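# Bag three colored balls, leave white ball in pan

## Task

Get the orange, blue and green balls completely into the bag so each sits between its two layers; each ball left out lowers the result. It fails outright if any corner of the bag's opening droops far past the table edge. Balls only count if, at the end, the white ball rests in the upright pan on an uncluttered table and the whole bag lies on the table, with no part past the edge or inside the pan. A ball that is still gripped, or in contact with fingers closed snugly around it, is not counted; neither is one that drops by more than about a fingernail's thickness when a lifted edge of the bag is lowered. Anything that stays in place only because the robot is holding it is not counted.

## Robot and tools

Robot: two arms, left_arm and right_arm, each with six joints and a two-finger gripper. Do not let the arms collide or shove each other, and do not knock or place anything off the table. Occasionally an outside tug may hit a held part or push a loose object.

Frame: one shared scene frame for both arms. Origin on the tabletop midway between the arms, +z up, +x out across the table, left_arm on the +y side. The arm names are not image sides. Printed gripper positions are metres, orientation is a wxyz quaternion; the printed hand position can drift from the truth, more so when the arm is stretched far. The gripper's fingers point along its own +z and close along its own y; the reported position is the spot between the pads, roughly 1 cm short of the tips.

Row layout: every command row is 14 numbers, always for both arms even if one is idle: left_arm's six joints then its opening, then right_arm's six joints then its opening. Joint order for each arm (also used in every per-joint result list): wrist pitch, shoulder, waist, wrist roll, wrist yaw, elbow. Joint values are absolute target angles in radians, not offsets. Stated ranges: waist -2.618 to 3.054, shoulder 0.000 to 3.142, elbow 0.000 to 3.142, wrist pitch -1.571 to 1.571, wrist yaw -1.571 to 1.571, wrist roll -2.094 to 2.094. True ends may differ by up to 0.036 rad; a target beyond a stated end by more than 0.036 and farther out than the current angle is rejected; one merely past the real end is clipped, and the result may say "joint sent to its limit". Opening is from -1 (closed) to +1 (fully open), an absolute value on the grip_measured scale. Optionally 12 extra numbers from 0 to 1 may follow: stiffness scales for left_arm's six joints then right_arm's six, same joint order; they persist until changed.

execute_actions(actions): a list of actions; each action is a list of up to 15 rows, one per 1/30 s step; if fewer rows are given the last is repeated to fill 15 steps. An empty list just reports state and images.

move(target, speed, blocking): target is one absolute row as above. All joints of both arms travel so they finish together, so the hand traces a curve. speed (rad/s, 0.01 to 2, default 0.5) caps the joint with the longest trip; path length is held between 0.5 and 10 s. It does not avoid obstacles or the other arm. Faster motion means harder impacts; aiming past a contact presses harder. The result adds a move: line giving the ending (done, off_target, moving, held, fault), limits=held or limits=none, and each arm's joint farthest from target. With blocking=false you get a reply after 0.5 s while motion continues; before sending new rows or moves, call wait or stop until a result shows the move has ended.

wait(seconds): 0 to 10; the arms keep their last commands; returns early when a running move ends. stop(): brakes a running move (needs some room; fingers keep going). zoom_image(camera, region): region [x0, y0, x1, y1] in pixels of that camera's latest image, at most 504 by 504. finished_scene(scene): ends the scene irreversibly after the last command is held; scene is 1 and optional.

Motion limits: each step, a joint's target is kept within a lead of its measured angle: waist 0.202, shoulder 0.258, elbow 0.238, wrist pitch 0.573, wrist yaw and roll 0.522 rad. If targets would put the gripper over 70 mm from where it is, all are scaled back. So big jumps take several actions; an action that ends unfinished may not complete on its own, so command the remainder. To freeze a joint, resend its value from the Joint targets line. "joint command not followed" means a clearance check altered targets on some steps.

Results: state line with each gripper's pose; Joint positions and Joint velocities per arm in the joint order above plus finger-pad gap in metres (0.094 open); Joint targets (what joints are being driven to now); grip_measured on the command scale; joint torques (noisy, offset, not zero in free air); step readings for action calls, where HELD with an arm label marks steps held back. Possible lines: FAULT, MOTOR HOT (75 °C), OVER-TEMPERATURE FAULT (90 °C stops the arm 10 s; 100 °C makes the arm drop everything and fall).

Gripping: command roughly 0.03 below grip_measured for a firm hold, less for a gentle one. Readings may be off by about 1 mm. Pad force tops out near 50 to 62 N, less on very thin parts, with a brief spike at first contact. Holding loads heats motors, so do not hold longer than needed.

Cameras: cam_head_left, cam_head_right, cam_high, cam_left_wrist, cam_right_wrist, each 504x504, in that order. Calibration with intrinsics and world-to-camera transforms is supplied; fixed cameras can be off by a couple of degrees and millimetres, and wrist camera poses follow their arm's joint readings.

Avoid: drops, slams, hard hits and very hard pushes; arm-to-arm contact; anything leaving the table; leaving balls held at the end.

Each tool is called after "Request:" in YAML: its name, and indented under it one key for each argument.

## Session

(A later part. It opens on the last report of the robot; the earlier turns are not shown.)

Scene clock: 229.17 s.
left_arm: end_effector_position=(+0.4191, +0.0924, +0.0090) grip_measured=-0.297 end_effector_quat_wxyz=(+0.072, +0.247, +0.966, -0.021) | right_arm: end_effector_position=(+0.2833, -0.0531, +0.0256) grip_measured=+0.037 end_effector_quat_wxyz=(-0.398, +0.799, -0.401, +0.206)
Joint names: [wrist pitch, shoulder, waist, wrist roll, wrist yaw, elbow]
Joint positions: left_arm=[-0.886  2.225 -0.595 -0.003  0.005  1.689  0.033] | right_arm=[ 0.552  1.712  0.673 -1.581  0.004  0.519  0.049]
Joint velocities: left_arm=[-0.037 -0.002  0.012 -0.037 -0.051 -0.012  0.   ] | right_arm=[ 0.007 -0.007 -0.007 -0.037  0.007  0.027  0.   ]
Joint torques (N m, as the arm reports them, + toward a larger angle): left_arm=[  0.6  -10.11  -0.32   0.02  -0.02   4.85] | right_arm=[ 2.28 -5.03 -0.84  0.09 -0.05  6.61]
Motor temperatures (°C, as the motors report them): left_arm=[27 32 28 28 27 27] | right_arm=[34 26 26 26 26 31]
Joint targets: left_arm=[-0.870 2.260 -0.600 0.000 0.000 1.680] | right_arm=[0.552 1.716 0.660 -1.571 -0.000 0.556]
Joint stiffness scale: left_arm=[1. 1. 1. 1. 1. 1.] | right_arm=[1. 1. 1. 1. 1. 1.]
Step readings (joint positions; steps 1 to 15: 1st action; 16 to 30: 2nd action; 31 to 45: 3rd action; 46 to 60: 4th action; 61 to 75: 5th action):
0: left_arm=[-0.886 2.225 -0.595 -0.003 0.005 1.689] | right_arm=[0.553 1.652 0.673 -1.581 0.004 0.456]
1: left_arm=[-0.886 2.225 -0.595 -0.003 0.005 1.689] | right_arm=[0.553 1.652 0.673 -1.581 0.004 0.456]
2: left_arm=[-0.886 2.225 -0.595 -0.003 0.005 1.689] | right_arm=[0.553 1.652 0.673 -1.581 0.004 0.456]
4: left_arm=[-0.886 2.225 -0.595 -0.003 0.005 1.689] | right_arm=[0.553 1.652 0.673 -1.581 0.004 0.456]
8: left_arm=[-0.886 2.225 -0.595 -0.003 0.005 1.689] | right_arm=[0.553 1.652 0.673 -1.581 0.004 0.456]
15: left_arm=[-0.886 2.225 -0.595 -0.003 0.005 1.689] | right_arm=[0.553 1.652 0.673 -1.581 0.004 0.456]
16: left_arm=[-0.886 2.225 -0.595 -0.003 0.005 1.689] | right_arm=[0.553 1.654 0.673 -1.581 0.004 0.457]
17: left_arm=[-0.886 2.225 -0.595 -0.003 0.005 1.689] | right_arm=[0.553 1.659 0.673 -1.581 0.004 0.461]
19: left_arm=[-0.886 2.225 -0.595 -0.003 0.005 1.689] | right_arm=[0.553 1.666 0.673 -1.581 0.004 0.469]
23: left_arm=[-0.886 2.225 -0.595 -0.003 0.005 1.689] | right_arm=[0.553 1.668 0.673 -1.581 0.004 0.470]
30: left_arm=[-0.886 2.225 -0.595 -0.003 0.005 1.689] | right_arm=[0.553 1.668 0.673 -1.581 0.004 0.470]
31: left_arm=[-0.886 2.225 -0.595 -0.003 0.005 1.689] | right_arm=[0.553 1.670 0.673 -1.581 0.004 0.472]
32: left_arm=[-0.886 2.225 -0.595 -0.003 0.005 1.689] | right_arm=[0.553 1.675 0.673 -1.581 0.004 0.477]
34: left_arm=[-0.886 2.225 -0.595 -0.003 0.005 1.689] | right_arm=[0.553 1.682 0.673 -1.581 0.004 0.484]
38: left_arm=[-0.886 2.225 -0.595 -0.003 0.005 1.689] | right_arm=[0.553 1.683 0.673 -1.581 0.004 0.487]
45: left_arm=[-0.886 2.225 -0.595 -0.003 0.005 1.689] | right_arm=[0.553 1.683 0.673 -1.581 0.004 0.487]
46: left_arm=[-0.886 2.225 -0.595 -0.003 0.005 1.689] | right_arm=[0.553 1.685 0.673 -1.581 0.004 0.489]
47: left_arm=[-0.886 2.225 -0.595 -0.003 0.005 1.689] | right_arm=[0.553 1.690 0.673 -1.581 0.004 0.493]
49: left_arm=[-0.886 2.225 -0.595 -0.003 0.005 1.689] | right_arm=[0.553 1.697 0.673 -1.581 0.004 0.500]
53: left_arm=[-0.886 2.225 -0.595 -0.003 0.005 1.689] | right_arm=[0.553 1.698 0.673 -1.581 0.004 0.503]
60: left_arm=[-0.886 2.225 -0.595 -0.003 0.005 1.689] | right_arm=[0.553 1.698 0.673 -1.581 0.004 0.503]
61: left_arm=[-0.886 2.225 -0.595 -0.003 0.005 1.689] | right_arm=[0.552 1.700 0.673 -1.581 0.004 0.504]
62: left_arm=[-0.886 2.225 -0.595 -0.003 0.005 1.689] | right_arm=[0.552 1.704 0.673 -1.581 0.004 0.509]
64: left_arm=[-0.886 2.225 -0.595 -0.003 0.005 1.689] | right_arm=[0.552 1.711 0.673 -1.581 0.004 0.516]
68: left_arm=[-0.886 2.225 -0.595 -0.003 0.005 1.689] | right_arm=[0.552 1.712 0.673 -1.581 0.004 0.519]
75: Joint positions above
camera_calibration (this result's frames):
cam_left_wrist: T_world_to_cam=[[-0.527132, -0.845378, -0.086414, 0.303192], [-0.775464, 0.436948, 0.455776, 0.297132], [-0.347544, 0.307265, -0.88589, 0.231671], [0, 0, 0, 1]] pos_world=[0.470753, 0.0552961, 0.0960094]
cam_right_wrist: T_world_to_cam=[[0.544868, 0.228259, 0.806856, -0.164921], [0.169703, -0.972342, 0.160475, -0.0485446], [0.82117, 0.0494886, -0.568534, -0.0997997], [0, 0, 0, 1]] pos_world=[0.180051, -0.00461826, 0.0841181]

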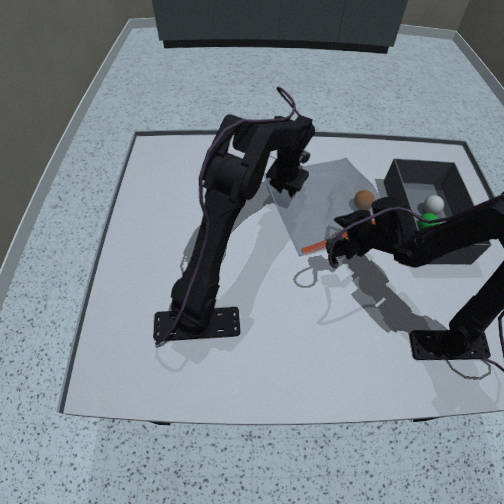

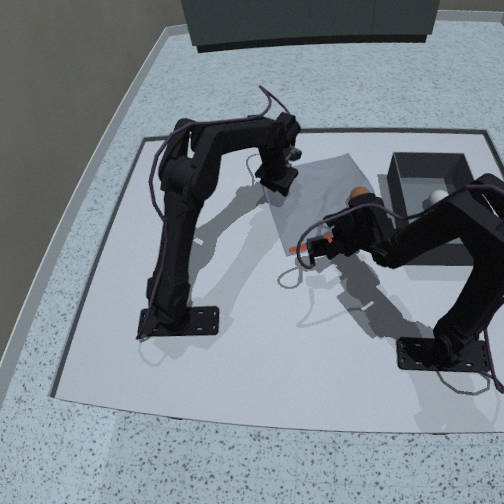

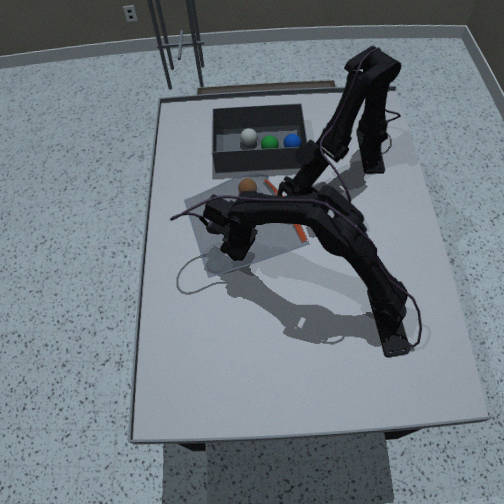

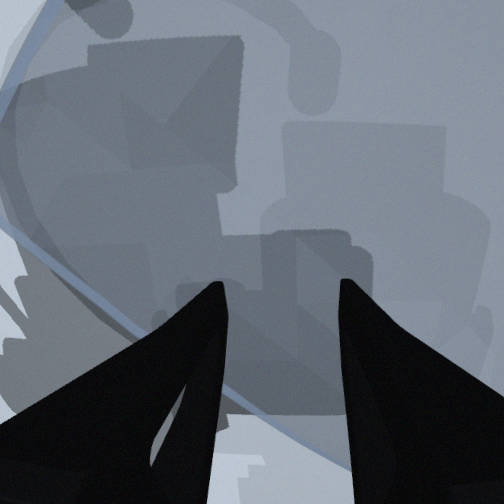

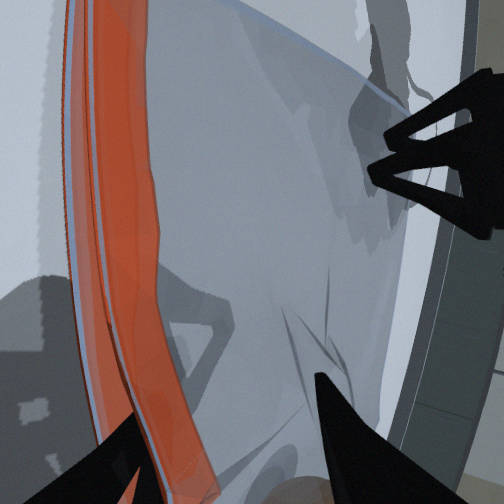

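The finger is inside. Advance a bit more and close slowly.

Request:
execute_actions:
  actions:
    - [[-0.87,2.26,-0.6,0,0,1.68,-0.3,0.552,1.729,0.66,-1.571,0,0.573,0.0]]
    - [[-0.87,2.26,-0.6,0,0,1.68,-0.3,0.552,1.742,0.66,-1.571,0,0.59,-0.1]]
    - [[-0.87,2.26,-0.6,0,0,1.68,-0.3,0.552,1.742,0.66,-1.571,0,0.59,-0.4]]
    - [[-0.87,2.26,-0.6,0,0,1.68,-0.3,0.552,1.742,0.66,-1.571,0,0.59,-0.7]]
    - [[-0.87,2.26,-0.6,0,0,1.68,-0.3,0.552,1.742,0.66,-1.571,0,0.59,-0.9]]
    - [[-0.87,2.26,-0.6,0,0,1.68,-0.3,0.552,1.742,0.66,-1.571,0,0.59,-1]]

Scene clock: 236.57 s.
left_arm: end_effector_position=(+0.4191, +0.0924, +0.0090) grip_measured=-0.297 end_effector_quat_wxyz=(+0.072, +0.247, +0.966, -0.021) | right_arm: end_effector_position=(+0.2909, -0.0476, +0.0269) grip_measured=-0.978 end_effector_quat_wxyz=(-0.400, +0.798, -0.401, +0.208)
Joint names: [wrist pitch, shoulder, waist, wrist roll, wrist yaw, elbow]
Joint positions: left_arm=[-0.886  2.225 -0.595 -0.003  0.005  1.689  0.033] | right_arm=[ 0.551  1.739  0.673 -1.581  0.004  0.553  0.001]
Joint velocities: left_arm=[-0.037  0.002  0.007 -0.066  0.051 -0.002 -0.   ] | right_arm=[-0.051  0.012  0.002 -0.051  0.037  0.012 -0.001]
Joint torques (N m, as the arm reports them, + toward a larger angle): left_arm=[  0.62 -10.09  -0.34   0.02  -0.01   4.84] | right_arm=[ 2.3  -5.31 -0.84  0.09 -0.05  6.64]
Motor temperatures (°C, as the motors report them): left_arm=[27 32 28 28 27 27] | right_arm=[34 26 26 26 26 31]
Joint targets: left_arm=[-0.870 2.260 -0.600 -0.000 -0.000 1.680] | right_arm=[0.552 1.742 0.660 -1.571 0.000 0.590]
Joint stiffness scale: left_arm=[1. 1. 1. 1. 1. 1.] | right_arm=[1. 1. 1. 1. 1. 1.]
Step readings (joint positions; steps 1 to 15: 1st action; 16 to 30: 2nd action; 31 to 45: 3rd action; 46 to 60: 4th action; 61 to 75: 5th action; 76 to 90: 6th action):
0: left_arm=[-0.886 2.225 -0.595 -0.003 0.005 1.689] | right_arm=[0.552 1.712 0.673 -1.581 0.004 0.519]
1: left_arm=[-0.886 2.225 -0.595 -0.003 0.005 1.689] | right_arm=[0.551 1.714 0.673 -1.581 0.004 0.521]
2: left_arm=[-0.886 2.225 -0.595 -0.003 0.005 1.689] | right_arm=[0.551 1.718 0.673 -1.581 0.004 0.525]
4: left_arm=[-0.886 2.225 -0.595 -0.003 0.005 1.689] | right_arm=[0.551 1.724 0.673 -1.581 0.004 0.533]
8: left_arm=[-0.886 2.225 -0.595 -0.003 0.005 1.689] | right_arm=[0.551 1.725 0.673 -1.581 0.004 0.536]
15: left_arm=[-0.886 2.225 -0.595 -0.003 0.005 1.689] | right_arm=[0.551 1.725 0.673 -1.581 0.004 0.536]
16: left_arm=[-0.886 2.225 -0.595 -0.003 0.005 1.689] | right_arm=[0.551 1.727 0.673 -1.581 0.004 0.538]
17: left_arm=[-0.886 2.225 -0.595 -0.003 0.005 1.689] | right_arm=[0.551 1.731 0.673 -1.581 0.004 0.542]
19: left_arm=[-0.886 2.225 -0.595 -0.003 0.005 1.689] | right_arm=[0.551 1.738 0.673 -1.581 0.004 0.550]
23: left_arm=[-0.886 2.225 -0.595 -0.003 0.005 1.689] | right_arm=[0.551 1.739 0.673 -1.581 0.004 0.553]
30: left_arm=[-0.886 2.225 -0.595 -0.003 0.005 1.689] | right_arm=[0.551 1.739 0.673 -1.581 0.004 0.553]
31: left_arm=[-0.886 2.225 -0.595 -0.003 0.005 1.689] | right_arm=[0.551 1.739 0.673 -1.581 0.004 0.553]
32: left_arm=[-0.886 2.225 -0.595 -0.003 0.005 1.689] | right_arm=[0.551 1.739 0.673 -1.581 0.004 0.553]
34: left_arm=[-0.886 2.225 -0.595 -0.003 0.005 1.689] | right_arm=[0.551 1.739 0.673 -1.581 0.004 0.553]
38: left_arm=[-0.886 2.225 -0.595 -0.003 0.005 1.689] | right_arm=[0.551 1.739 0.673 -1.581 0.004 0.553]
45: left_arm=[-0.886 2.225 -0.595 -0.003 0.005 1.689] | right_arm=[0.551 1.739 0.673 -1.581 0.004 0.553]
46: left_arm=[-0.886 2.225 -0.595 -0.003 0.005 1.689] | right_arm=[0.551 1.739 0.673 -1.581 0.004 0.553]
47: left_arm=[-0.886 2.225 -0.595 -0.003 0.005 1.689] | right_arm=[0.551 1.739 0.673 -1.581 0.004 0.553]
49: left_arm=[-0.886 2.225 -0.595 -0.003 0.005 1.689] | right_arm=[0.551 1.739 0.673 -1.581 0.004 0.553]
53: left_arm=[-0.886 2.225 -0.595 -0.003 0.005 1.689] | right_arm=[0.551 1.739 0.673 -1.581 0.004 0.553]
60: left_arm=[-0.886 2.225 -0.595 -0.003 0.005 1.689] | right_arm=[0.551 1.739 0.673 -1.581 0.004 0.553]
61: left_arm=[-0.886 2.225 -0.595 -0.003 0.005 1.689] | right_arm=[0.551 1.739 0.673 -1.581 0.004 0.553]
62: left_arm=[-0.886 2.225 -0.595 -0.003 0.005 1.689] | right_arm=[0.551 1.739 0.673 -1.581 0.004 0.553]
64: left_arm=[-0.886 2.225 -0.595 -0.003 0.005 1.689] | right_arm=[0.551 1.739 0.673 -1.581 0.004 0.553]
68: left_arm=[-0.886 2.225 -0.595 -0.003 0.005 1.689] | right_arm=[0.551 1.739 0.673 -1.581 0.004 0.553]
75: left_arm=[-0.886 2.225 -0.595 -0.003 0.005 1.689] | right_arm=[0.551 1.739 0.673 -1.581 0.004 0.553]
76: left_arm=[-0.886 2.225 -0.595 -0.003 0.005 1.689] | right_arm=[0.551 1.739 0.673 -1.581 0.004 0.553]
77: left_arm=[-0.886 2.225 -0.595 -0.003 0.005 1.689] | right_arm=[0.551 1.739 0.673 -1.581 0.004 0.553]
79: left_arm=[-0.886 2.225 -0.595 -0.003 0.005 1.689] | right_arm=[0.551 1.739 0.673 -1.581 0.004 0.553]
83: left_arm=[-0.886 2.225 -0.595 -0.003 0.005 1.689] | right_arm=[0.551 1.739 0.673 -1.581 0.004 0.553]
90: Joint positions above
camera_calibration (this result's frames):
cam_left_wrist: T_world_to_cam=[[-0.527132, -0.845378, -0.086414, 0.303192], [-0.775464, 0.436948, 0.455776, 0.297132], [-0.347544, 0.307265, -0.88589, 0.231671], [0, 0, 0, 1]] pos_world=[0.470753, 0.0552961, 0.0960094]
cam_right_wrist: T_world_to_cam=[[0.540635, 0.225163, 0.810565, -0.170372], [0.168871, -0.972951, 0.157637, -0.0443446], [0.824134, 0.0516568, -0.564035, -0.10647], [0, 0, 0, 1]] pos_world=[0.187343, 0.000716149, 0.0850348]

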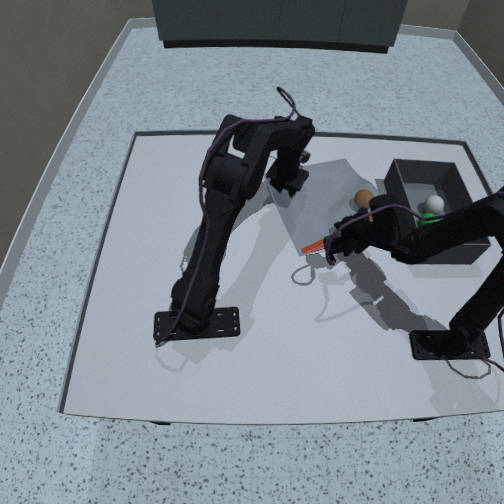

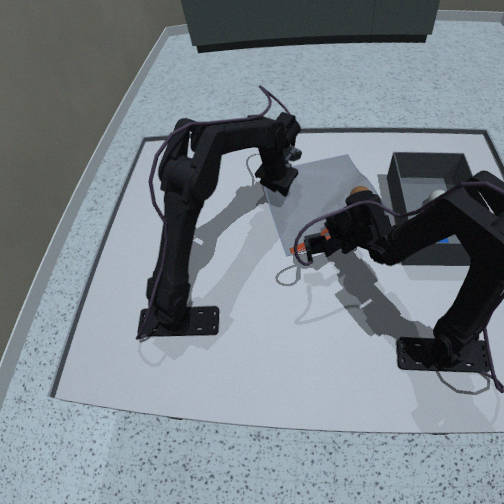

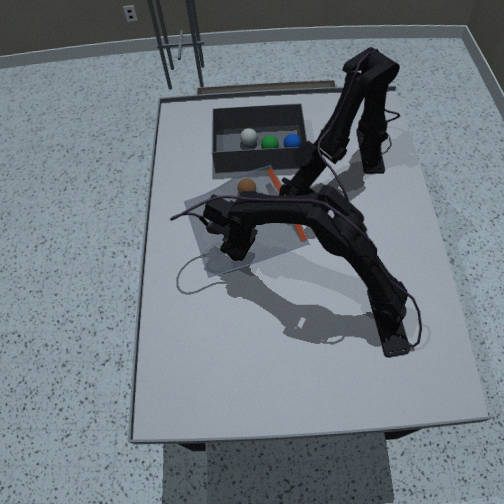

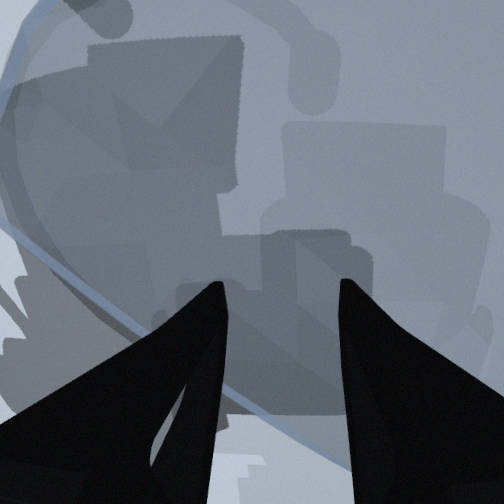

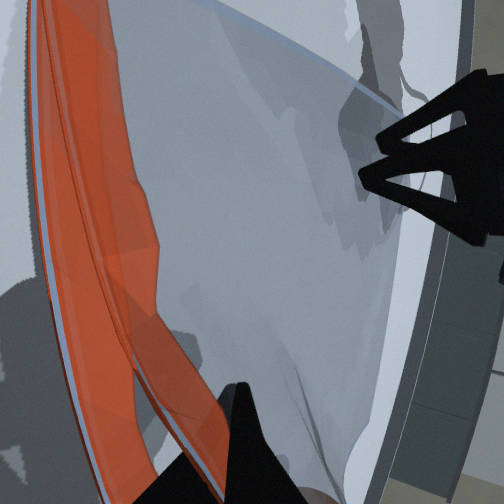

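Request:
move:
  target: [-0.6,1.3,-0.1,0,0,1.0,-0.3, 0.62,1.70,0.66,-1.571,0,0.62,-1]
  speed: 0.5

Scene clock: 251.67 s.
left_arm: end_effector_position=(+0.3723, +0.3077, +0.1597) grip_measured=-0.297 end_effector_quat_wxyz=(+0.319, +0.007, +0.948, -0.005) | right_arm: end_effector_position=(+0.3056, -0.0368, +0.0546) grip_measured=-0.978 end_effector_quat_wxyz=(-0.439, +0.777, -0.390, +0.227)
Joint names: [wrist pitch, shoulder, waist, wrist roll, wrist yaw, elbow]
Joint positions: left_arm=[-0.616  1.316 -0.11  -0.003  0.003  1.01   0.033] | right_arm=[ 0.604  1.722  0.673 -1.581  0.004  0.581  0.001]
Joint velocities: left_arm=[-0.007 -0.012 -0.007 -0.037 -0.037  0.012 -0.001] | right_arm=[ 0.051  0.002 -0.017  0.007 -0.007 -0.012  0.   ]
Joint torques (N m, as the arm reports them, + toward a larger angle): left_arm=[ 1.41 -7.1   0.62  0.01 -0.01  5.5 ] | right_arm=[ 2.56 -7.28 -0.83  0.09 -0.05  6.93]
Motor temperatures (°C, as the motors report them): left_arm=[27 31 28 28 27 27] | right_arm=[34 26 26 26 26 31]
Joint targets: left_arm=[-0.600 1.300 -0.100 -0.000 0.000 1.000] | right_arm=[0.620 1.700 0.660 -1.571 -0.000 0.620]
Joint stiffness scale: left_arm=[1. 1. 1. 1. 1. 1.] | right_arm=[1. 1. 1. 1. 1. 1.]
move: off_target (right_arm); limits=none; left_arm: farthest joint: the shoulder, 0.016 radians from its target (0.925 radians at the start); right_arm: farthest joint: the elbow, 0.039 radians from its target (0.067 radians at the start)
camera_calibration (this result's frames):
cam_left_wrist: T_world_to_cam=[[-0.0222971, -0.994377, -0.103523, 0.334182], [-0.999311, 0.0252409, -0.0272128, 0.385292], [0.0296728, 0.102845, -0.994255, 0.222588], [0, 0, 0, 1]] pos_world=[0.385873, 0.299685, 0.26639]
cam_right_wrist: T_world_to_cam=[[0.474658, 0.1769, 0.86221, -0.187672], [0.158151, -0.980793, 0.114166, -0.0353725], [0.865845, 0.082169, -0.493518, -0.118973], [0, 0, 0, 1]] pos_world=[0.197686, 0.00828206, 0.107136]

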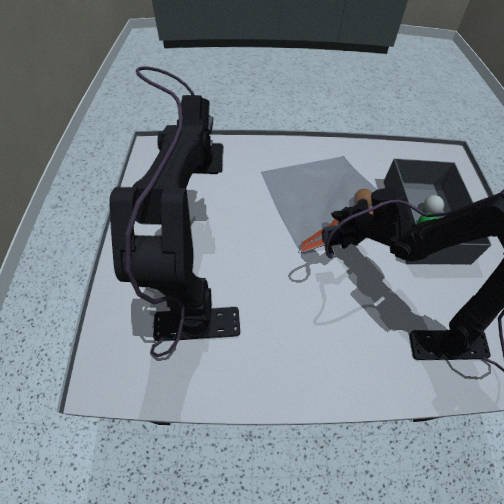

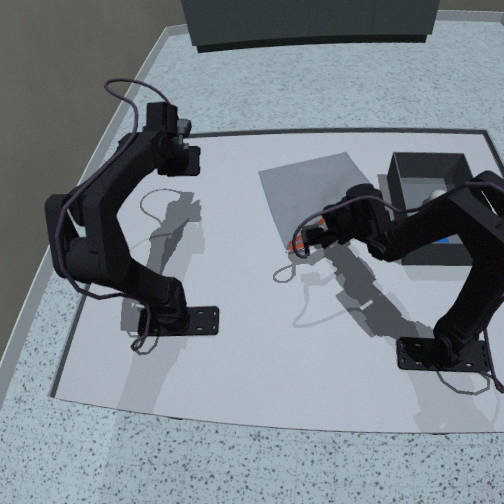

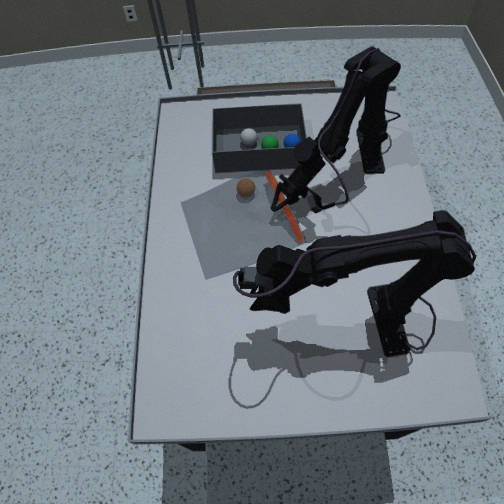

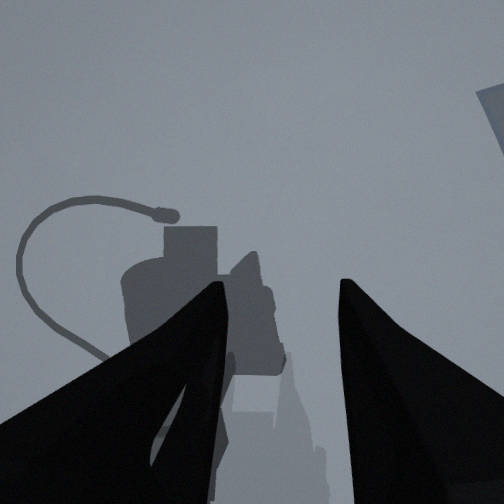

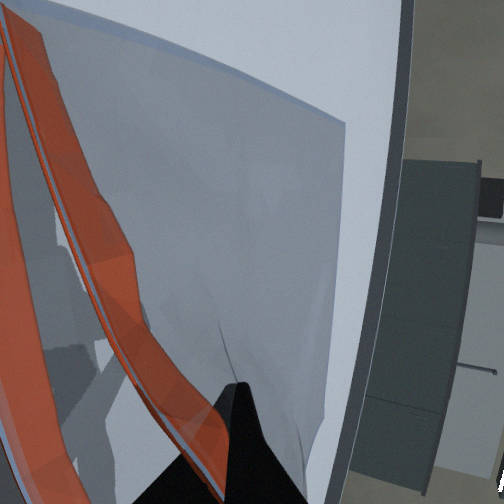

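Request:
move:
  target: [-0.6,1.3,0.1,0,0,1.0,-0.3, 0.44,1.85,0.88,-1.571,0,0.895,-1]
  speed: 0.08

Scene clock: 273.63 s.
left_arm: end_effector_position=(+0.3666, +0.3778, +0.1598) grip_measured=-0.297 end_effector_quat_wxyz=(+0.318, -0.087, +0.944, +0.027) | right_arm: end_effector_position=(+0.2893, +0.0690, +0.0707) grip_measured=-0.978 end_effector_quat_wxyz=(-0.455, +0.814, -0.313, +0.182)
Joint names: [wrist pitch, shoulder, waist, wrist roll, wrist yaw, elbow]
Joint positions: left_arm=[-0.615  1.316  0.088 -0.003  0.003  1.01   0.033] | right_arm=[ 0.446  1.849  0.868 -1.581  0.004  0.856  0.001]
Joint velocities: left_arm=[-0.081  0.012 -0.007 -0.022 -0.007 -0.017  0.   ] | right_arm=[ 0.007  0.002 -0.017  0.037 -0.007 -0.012 -0.   ]
Joint torques (N m, as the arm reports them, + toward a larger angle): left_arm=[ 1.38 -7.08  0.78  0.03 -0.01  5.51] | right_arm=[ 2.29 -6.98  0.81  0.09 -0.05  7.46]
Motor temperatures (°C, as the motors report them): left_arm=[29 30 28 28 27 27] | right_arm=[35 27 26 26 26 32]
Joint targets: left_arm=[-0.600 1.300 0.100 0.000 -0.000 1.000] | right_arm=[0.440 1.850 0.880 -1.571 -0.000 0.895]
Joint stiffness scale: left_arm=[1. 1. 1. 1. 1. 1.] | right_arm=[1. 1. 1. 1. 1. 1.]
move: off_target (right_arm); limits=none; left_arm: farthest joint: the shoulder, 0.016 radians from its target (0.016 radians at the start); right_arm: farthest joint: the elbow, 0.039 radians from its target (0.314 radians at the start)
camera_calibration (this result's frames):
cam_left_wrist: T_world_to_cam=[[0.174179, -0.979257, -0.103527, 0.326078], [-0.984668, -0.172183, -0.0279755, 0.447147], [0.00956954, 0.106812, -0.994233, 0.221525], [0, 0, 0, 1]] pos_world=[0.381375, 0.372644, 0.266515]
cam_right_wrist: T_world_to_cam=[[0.436972, 0.272098, 0.857332, -0.207826], [0.346629, -0.93047, 0.118638, 0.0108478], [0.830002, 0.245334, -0.500906, -0.106016], [0, 0, 0, 1]] pos_world=[0.175048, 0.0926521, 0.123785]

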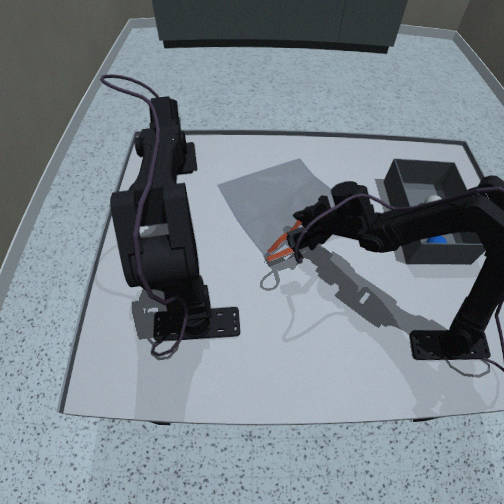

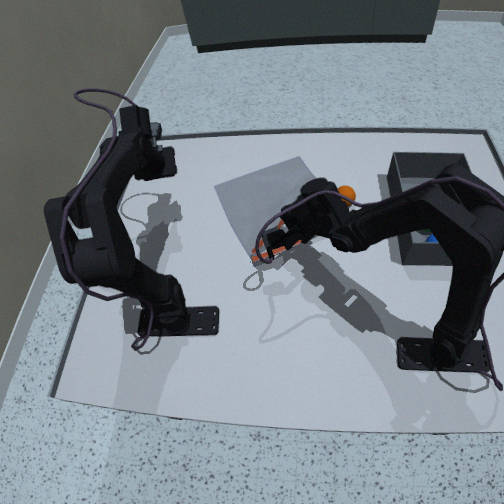

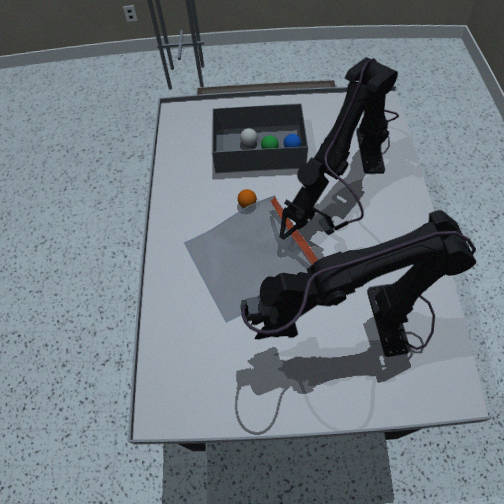

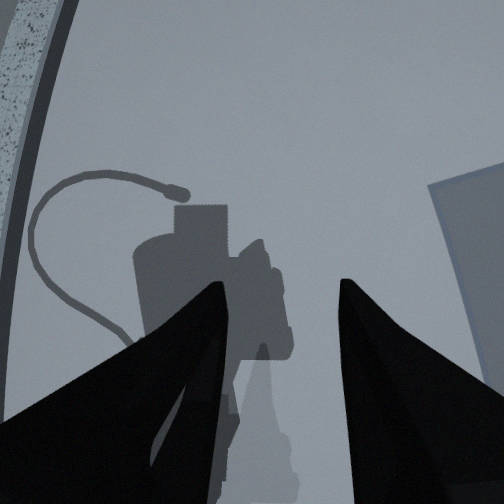

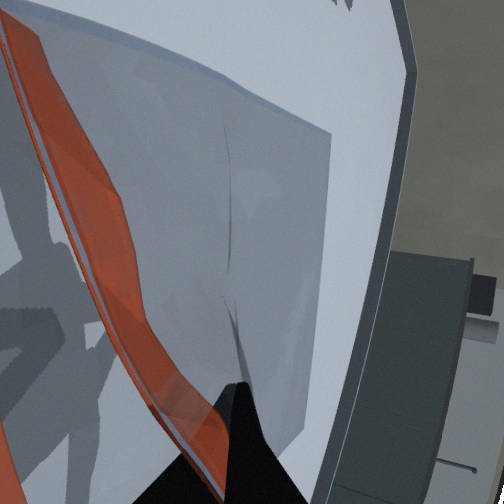

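Request:
move:
  target: [-0.6,1.3,0.3,0,0,1.0,-0.3, 0.41,2.08,1.105,-1.27,0.65,1.16,-1]
  speed: 0.15

Scene clock: 304.17 s.
left_arm: end_effector_position=(+0.3468, +0.4459, +0.1598) grip_measured=-0.297 end_effector_quat_wxyz=(+0.314, -0.181, +0.930, +0.059) | right_arm: end_effector_position=(+0.3076, +0.1093, +0.0710) grip_measured=-0.978 end_effector_quat_wxyz=(-0.430, +0.702, -0.466, +0.325)
Joint names: [wrist pitch, shoulder, waist, wrist roll, wrist yaw, elbow]
Joint positions: left_arm=[-0.615  1.316  0.288 -0.003  0.003  1.01   0.033] | right_arm=[ 0.413  2.081  1.094 -1.282  0.638  1.119  0.001]
Joint velocities: left_arm=[-0.081 -0.007  0.002  0.007 -0.051 -0.002 -0.   ] | right_arm=[ 0.037  0.002  0.002  0.081  0.066  0.007 -0.   ]
Joint torques (N m, as the arm reports them, + toward a larger angle): left_arm=[ 1.38 -7.09  0.78  0.03 -0.01  5.53] | right_arm=[ 2.21 -8.86  0.78  0.11  0.27  7.54]
Motor temperatures (°C, as the motors report them): left_arm=[30 30 28 28 27 27] | right_arm=[35 28 26 26 26 32]
Joint targets: left_arm=[-0.600 1.300 0.300 -0.000 -0.000 1.000] | right_arm=[0.410 2.080 1.105 -1.270 0.650 1.160]
Joint stiffness scale: left_arm=[1. 1. 1. 1. 1. 1.] | right_arm=[1. 1. 1. 1. 1. 1.]
move: off_target (right_arm); limits=none; left_arm: farthest joint: the shoulder, 0.016 radians from its target (0.016 radians at the start); right_arm: farthest joint: the elbow, 0.041 radians from its target (0.304 radians at the start)
camera_calibration (this result's frames):
cam_left_wrist: T_world_to_cam=[[0.365156, -0.925172, -0.103527, 0.305879], [-0.930871, -0.364275, -0.0279755, 0.506395], [-0.0118302, 0.106586, -0.994233, 0.221962], [0, 0, 0, 1]] pos_world=[0.362321, 0.4438, 0.266515]
cam_right_wrist: T_world_to_cam=[[0.404245, 0.0485262, 0.913363, -0.196512], [-0.118421, -0.98741, 0.104872, 0.192214], [0.906952, -0.150555, -0.393409, -0.118957], [0, 0, 0, 1]] pos_world=[0.21009, 0.181421, 0.11253]

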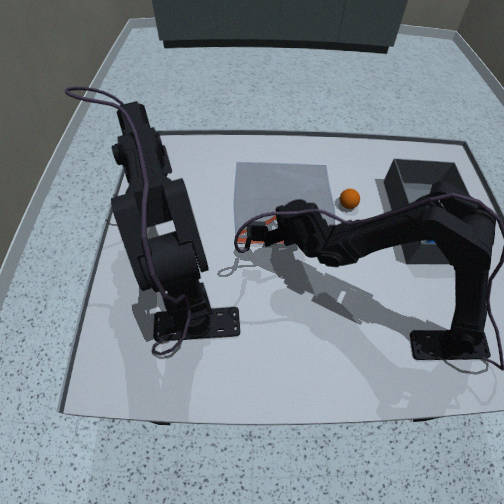

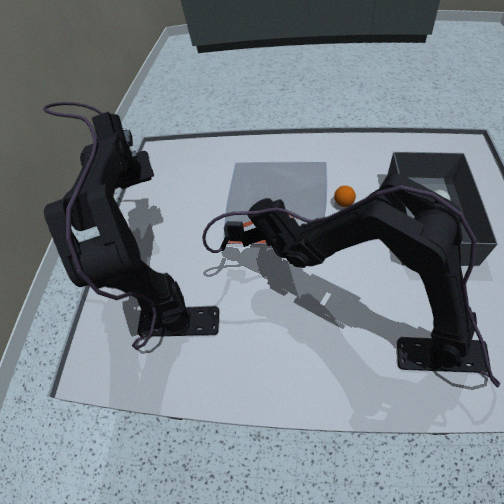

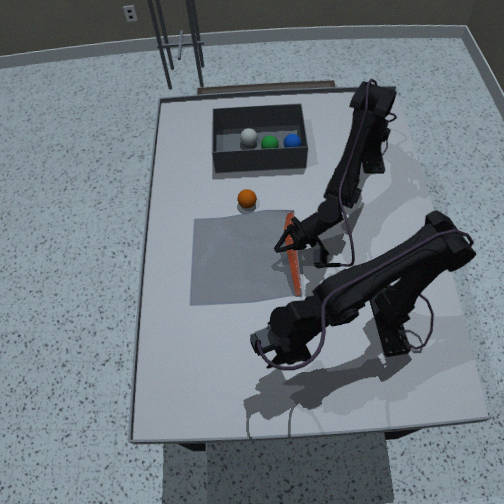

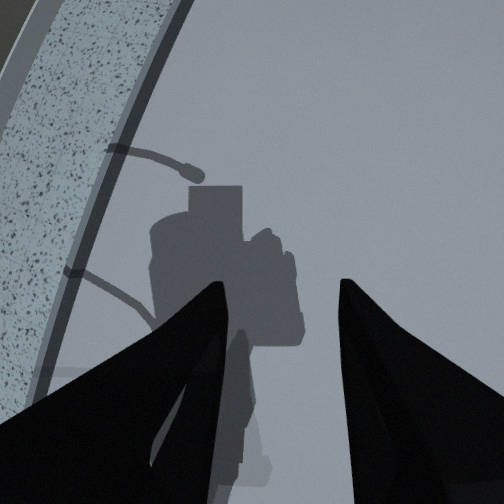

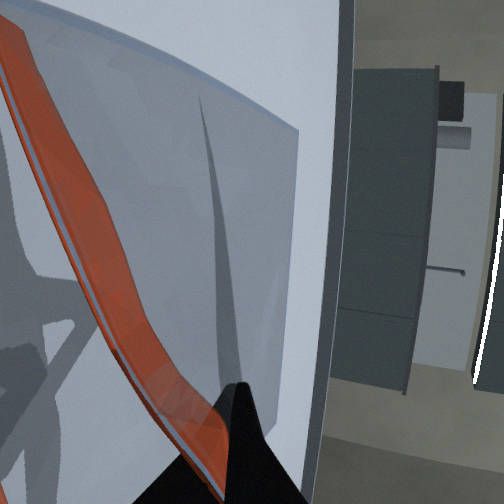

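Request:
execute_actions:
  actions:
    - [[-0.6,1.3,0.3,0,0,1.0,-0.3,0.41,2.08,1.105,-1.27,0.65,1.16,-0.85]]
    - [[-0.6,1.3,0.3,0,0,1.0,-0.3,0.41,2.08,1.105,-1.27,0.65,1.16,-0.7]]

Request:
move:
  target: [-0.6,1.3,0.3,0,0,1.0,-0.3, 0.57,2.03,0.95,-1.42,0.32,0.985,-0.7]
  speed: 0.12

Scene clock: 311.73 s.
left_arm: end_effector_position=(+0.3468, +0.4459, +0.1598) grip_measured=-0.297 end_effector_quat_wxyz=(+0.314, -0.181, +0.930, +0.059) | right_arm: end_effector_position=(+0.3077, +0.1091, +0.0710) grip_measured=-0.703 end_effector_quat_wxyz=(-0.430, +0.701, -0.466, +0.325)
Joint names: [wrist pitch, shoulder, waist, wrist roll, wrist yaw, elbow]
Joint positions: left_arm=[-0.615  1.316  0.288 -0.003  0.003  1.01   0.033] | right_arm=[ 0.413  2.081  1.094 -1.281  0.639  1.119  0.014]
Joint velocities: left_arm=[ 0.007 -0.007 -0.017 -0.037  0.037  0.017  0.001] | right_arm=[-0.007 -0.007  0.017 -0.051 -0.066 -0.007  0.   ]
Joint torques (N m, as the arm reports them, + toward a larger angle): left_arm=[ 1.39 -7.09  0.76  0.03 -0.01  5.53] | right_arm=[ 2.21 -8.83  0.78  0.1   0.24  7.56]
Motor temperatures (°C, as the motors report them): left_arm=[30 30 28 28 27 27] | right_arm=[35 29 26 26 26 32]
Joint targets: left_arm=[-0.600 1.300 0.300 0.000 0.000 1.000] | right_arm=[0.410 2.080 1.105 -1.270 0.650 1.160]
Joint stiffness scale: left_arm=[1. 1. 1. 1. 1. 1.] | right_arm=[1. 1. 1. 1. 1. 1.]
Step readings (joint positions; steps 1 to 15: 1st action; 16 to 30: 2nd action):
0: left_arm=[-0.615 1.316 0.288 -0.003 0.003 1.010] | right_arm=[0.413 2.081 1.094 -1.281 0.638 1.119]
1: left_arm=[-0.615 1.316 0.288 -0.003 0.003 1.010] | right_arm=[0.413 2.081 1.094 -1.281 0.638 1.119]
2: left_arm=[-0.615 1.316 0.288 -0.003 0.003 1.010] | right_arm=[0.413 2.081 1.094 -1.281 0.639 1.119]
4: left_arm=[-0.615 1.316 0.288 -0.003 0.003 1.010] | right_arm=[0.413 2.081 1.094 -1.281 0.639 1.119]
8: left_arm=[-0.615 1.316 0.288 -0.003 0.003 1.010] | right_arm=[0.413 2.081 1.094 -1.281 0.639 1.119]
15: left_arm=[-0.615 1.316 0.288 -0.003 0.003 1.010] | right_arm=[0.413 2.081 1.094 -1.281 0.639 1.119]
16: left_arm=[-0.615 1.316 0.288 -0.003 0.003 1.010] | right_arm=[0.413 2.081 1.094 -1.281 0.639 1.119]
17: left_arm=[-0.615 1.316 0.288 -0.003 0.003 1.010] | right_arm=[0.413 2.081 1.094 -1.281 0.639 1.119]
19: left_arm=[-0.615 1.316 0.288 -0.003 0.003 1.010] | right_arm=[0.413 2.081 1.094 -1.281 0.639 1.119]
23: left_arm=[-0.615 1.316 0.288 -0.003 0.003 1.010] | right_arm=[0.413 2.081 1.094 -1.281 0.639 1.119]
30: Joint positions above
camera_calibration (this result's frames):
cam_left_wrist: T_world_to_cam=[[0.365156, -0.925172, -0.103527, 0.305879], [-0.930871, -0.364275, -0.0279755, 0.506395], [-0.0118302, 0.106586, -0.994233, 0.221962], [0, 0, 0, 1]] pos_world=[0.362321, 0.4438, 0.266515]
cam_right_wrist: T_world_to_cam=[[0.404103, 0.0483412, 0.913435, -0.196466], [-0.119565, -0.987243, 0.105143, 0.192332], [0.906866, -0.151703, -0.393168, -0.118919], [0, 0, 0, 1]] pos_world=[0.210233, 0.181336, 0.112482]

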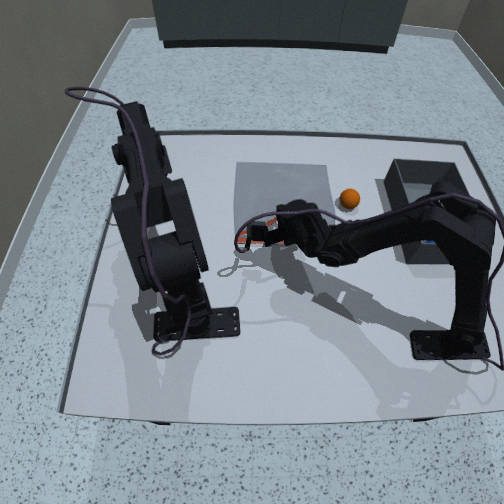

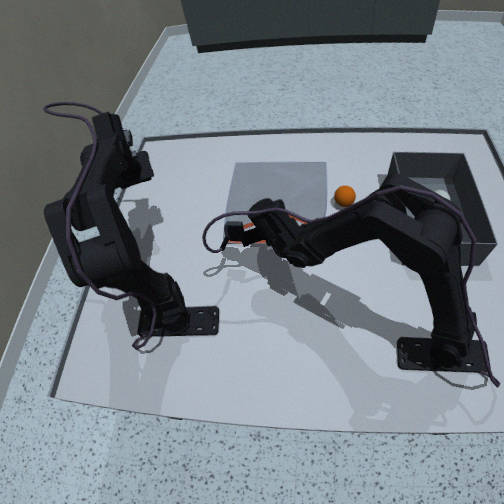

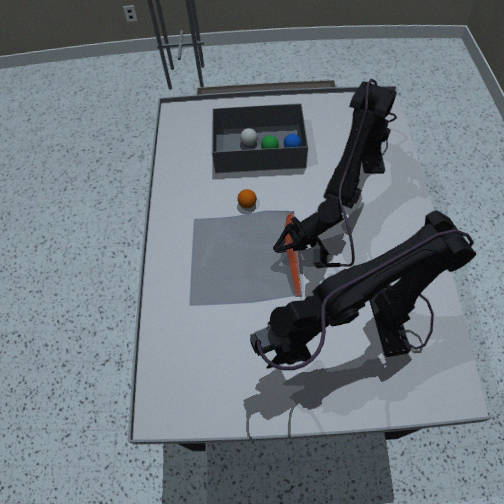

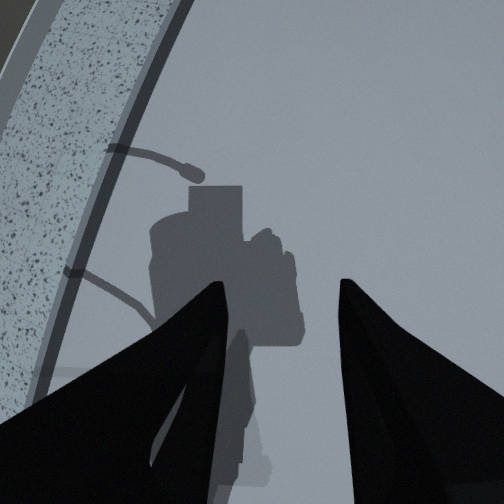

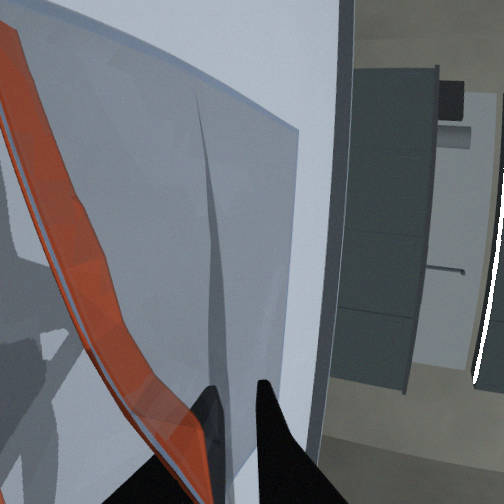

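Scene clock: 314.93 s.
left_arm: end_effector_position=(+0.3468, +0.4459, +0.1598) grip_measured=-0.297 end_effector_quat_wxyz=(+0.314, -0.181, +0.930, +0.059) | right_arm: end_effector_position=(+0.3224, +0.0937, +0.0541) grip_measured=-0.703 end_effector_quat_wxyz=(-0.452, +0.749, -0.408, +0.261)
Joint names: [wrist pitch, shoulder, waist, wrist roll, wrist yaw, elbow]
Joint positions: left_arm=[-0.615  1.316  0.288 -0.003  0.003  1.01   0.033] | right_arm=[ 0.552  2.057  0.961 -1.42   0.329  1.004  0.014]
Joint velocities: left_arm=[-0.037  0.007 -0.027  0.037  0.037 -0.017 -0.001] | right_arm=[ 0.022  0.002 -0.012  0.007 -0.066 -0.007 -0.001]
Joint torques (N m, as the arm reports them, + toward a larger angle): left_arm=[ 1.39 -7.12  0.76  0.02 -0.01  5.53] | right_arm=[  2.55 -10.34  -0.74  -0.02  -0.02   3.61]
Motor temperatures (°C, as the motors report them): left_arm=[30 30 28 28 27 27] | right_arm=[35 29 26 26 26 32]
Joint targets: left_arm=[-0.600 1.300 0.300 -0.000 -0.000 1.000] | right_arm=[0.570 2.030 0.950 -1.420 0.320 0.985]
Joint stiffness scale: left_arm=[1. 1. 1. 1. 1. 1.] | right_arm=[1. 1. 1. 1. 1. 1.]
move: off_target (right_arm); limits=none; left_arm: farthest joint: the shoulder, 0.016 radians from its target (0.016 radians at the start); right_arm: farthest joint: the shoulder, 0.027 radians from its target (0.051 radians at the start)
camera_calibration (this result's frames):
cam_left_wrist: T_world_to_cam=[[0.365156, -0.925172, -0.103527, 0.305879], [-0.930871, -0.364275, -0.0279755, 0.506395], [-0.0118302, 0.106586, -0.994233, 0.221962], [0, 0, 0, 1]] pos_world=[0.362321, 0.4438, 0.266515]
cam_right_wrist: T_world_to_cam=[[0.432591, 0.119896, 0.893583, -0.201042], [0.0810728, -0.992276, 0.0938904, 0.11704], [0.897938, 0.0318292, -0.43897, -0.153093], [0, 0, 0, 1]] pos_world=[0.214948, 0.145113, 0.101456]

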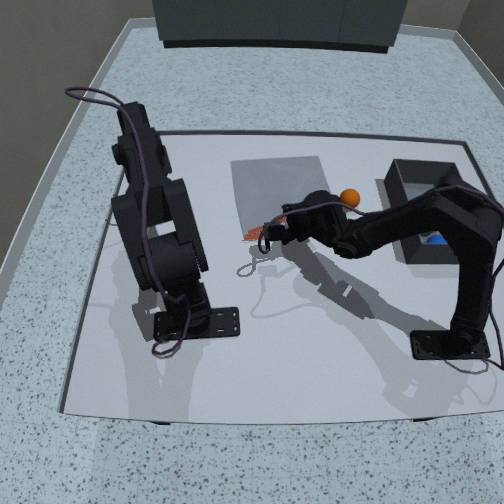

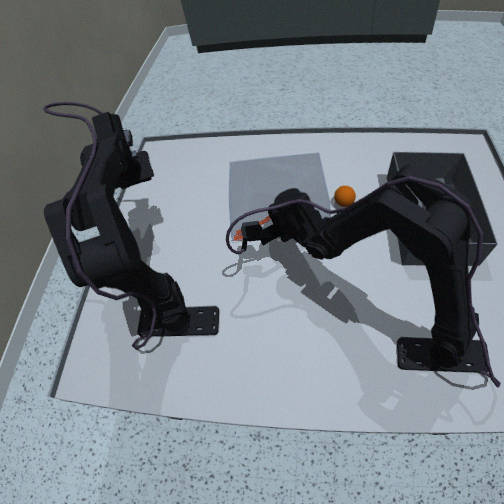

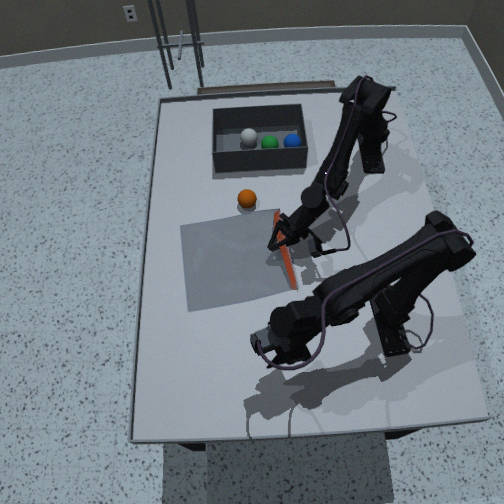

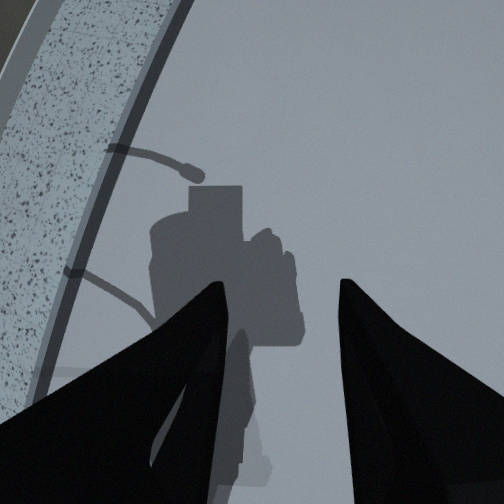

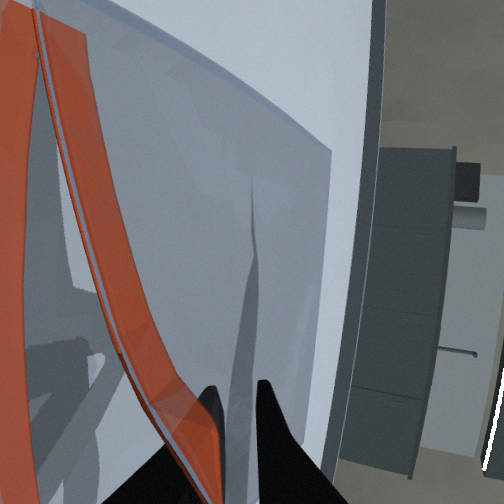

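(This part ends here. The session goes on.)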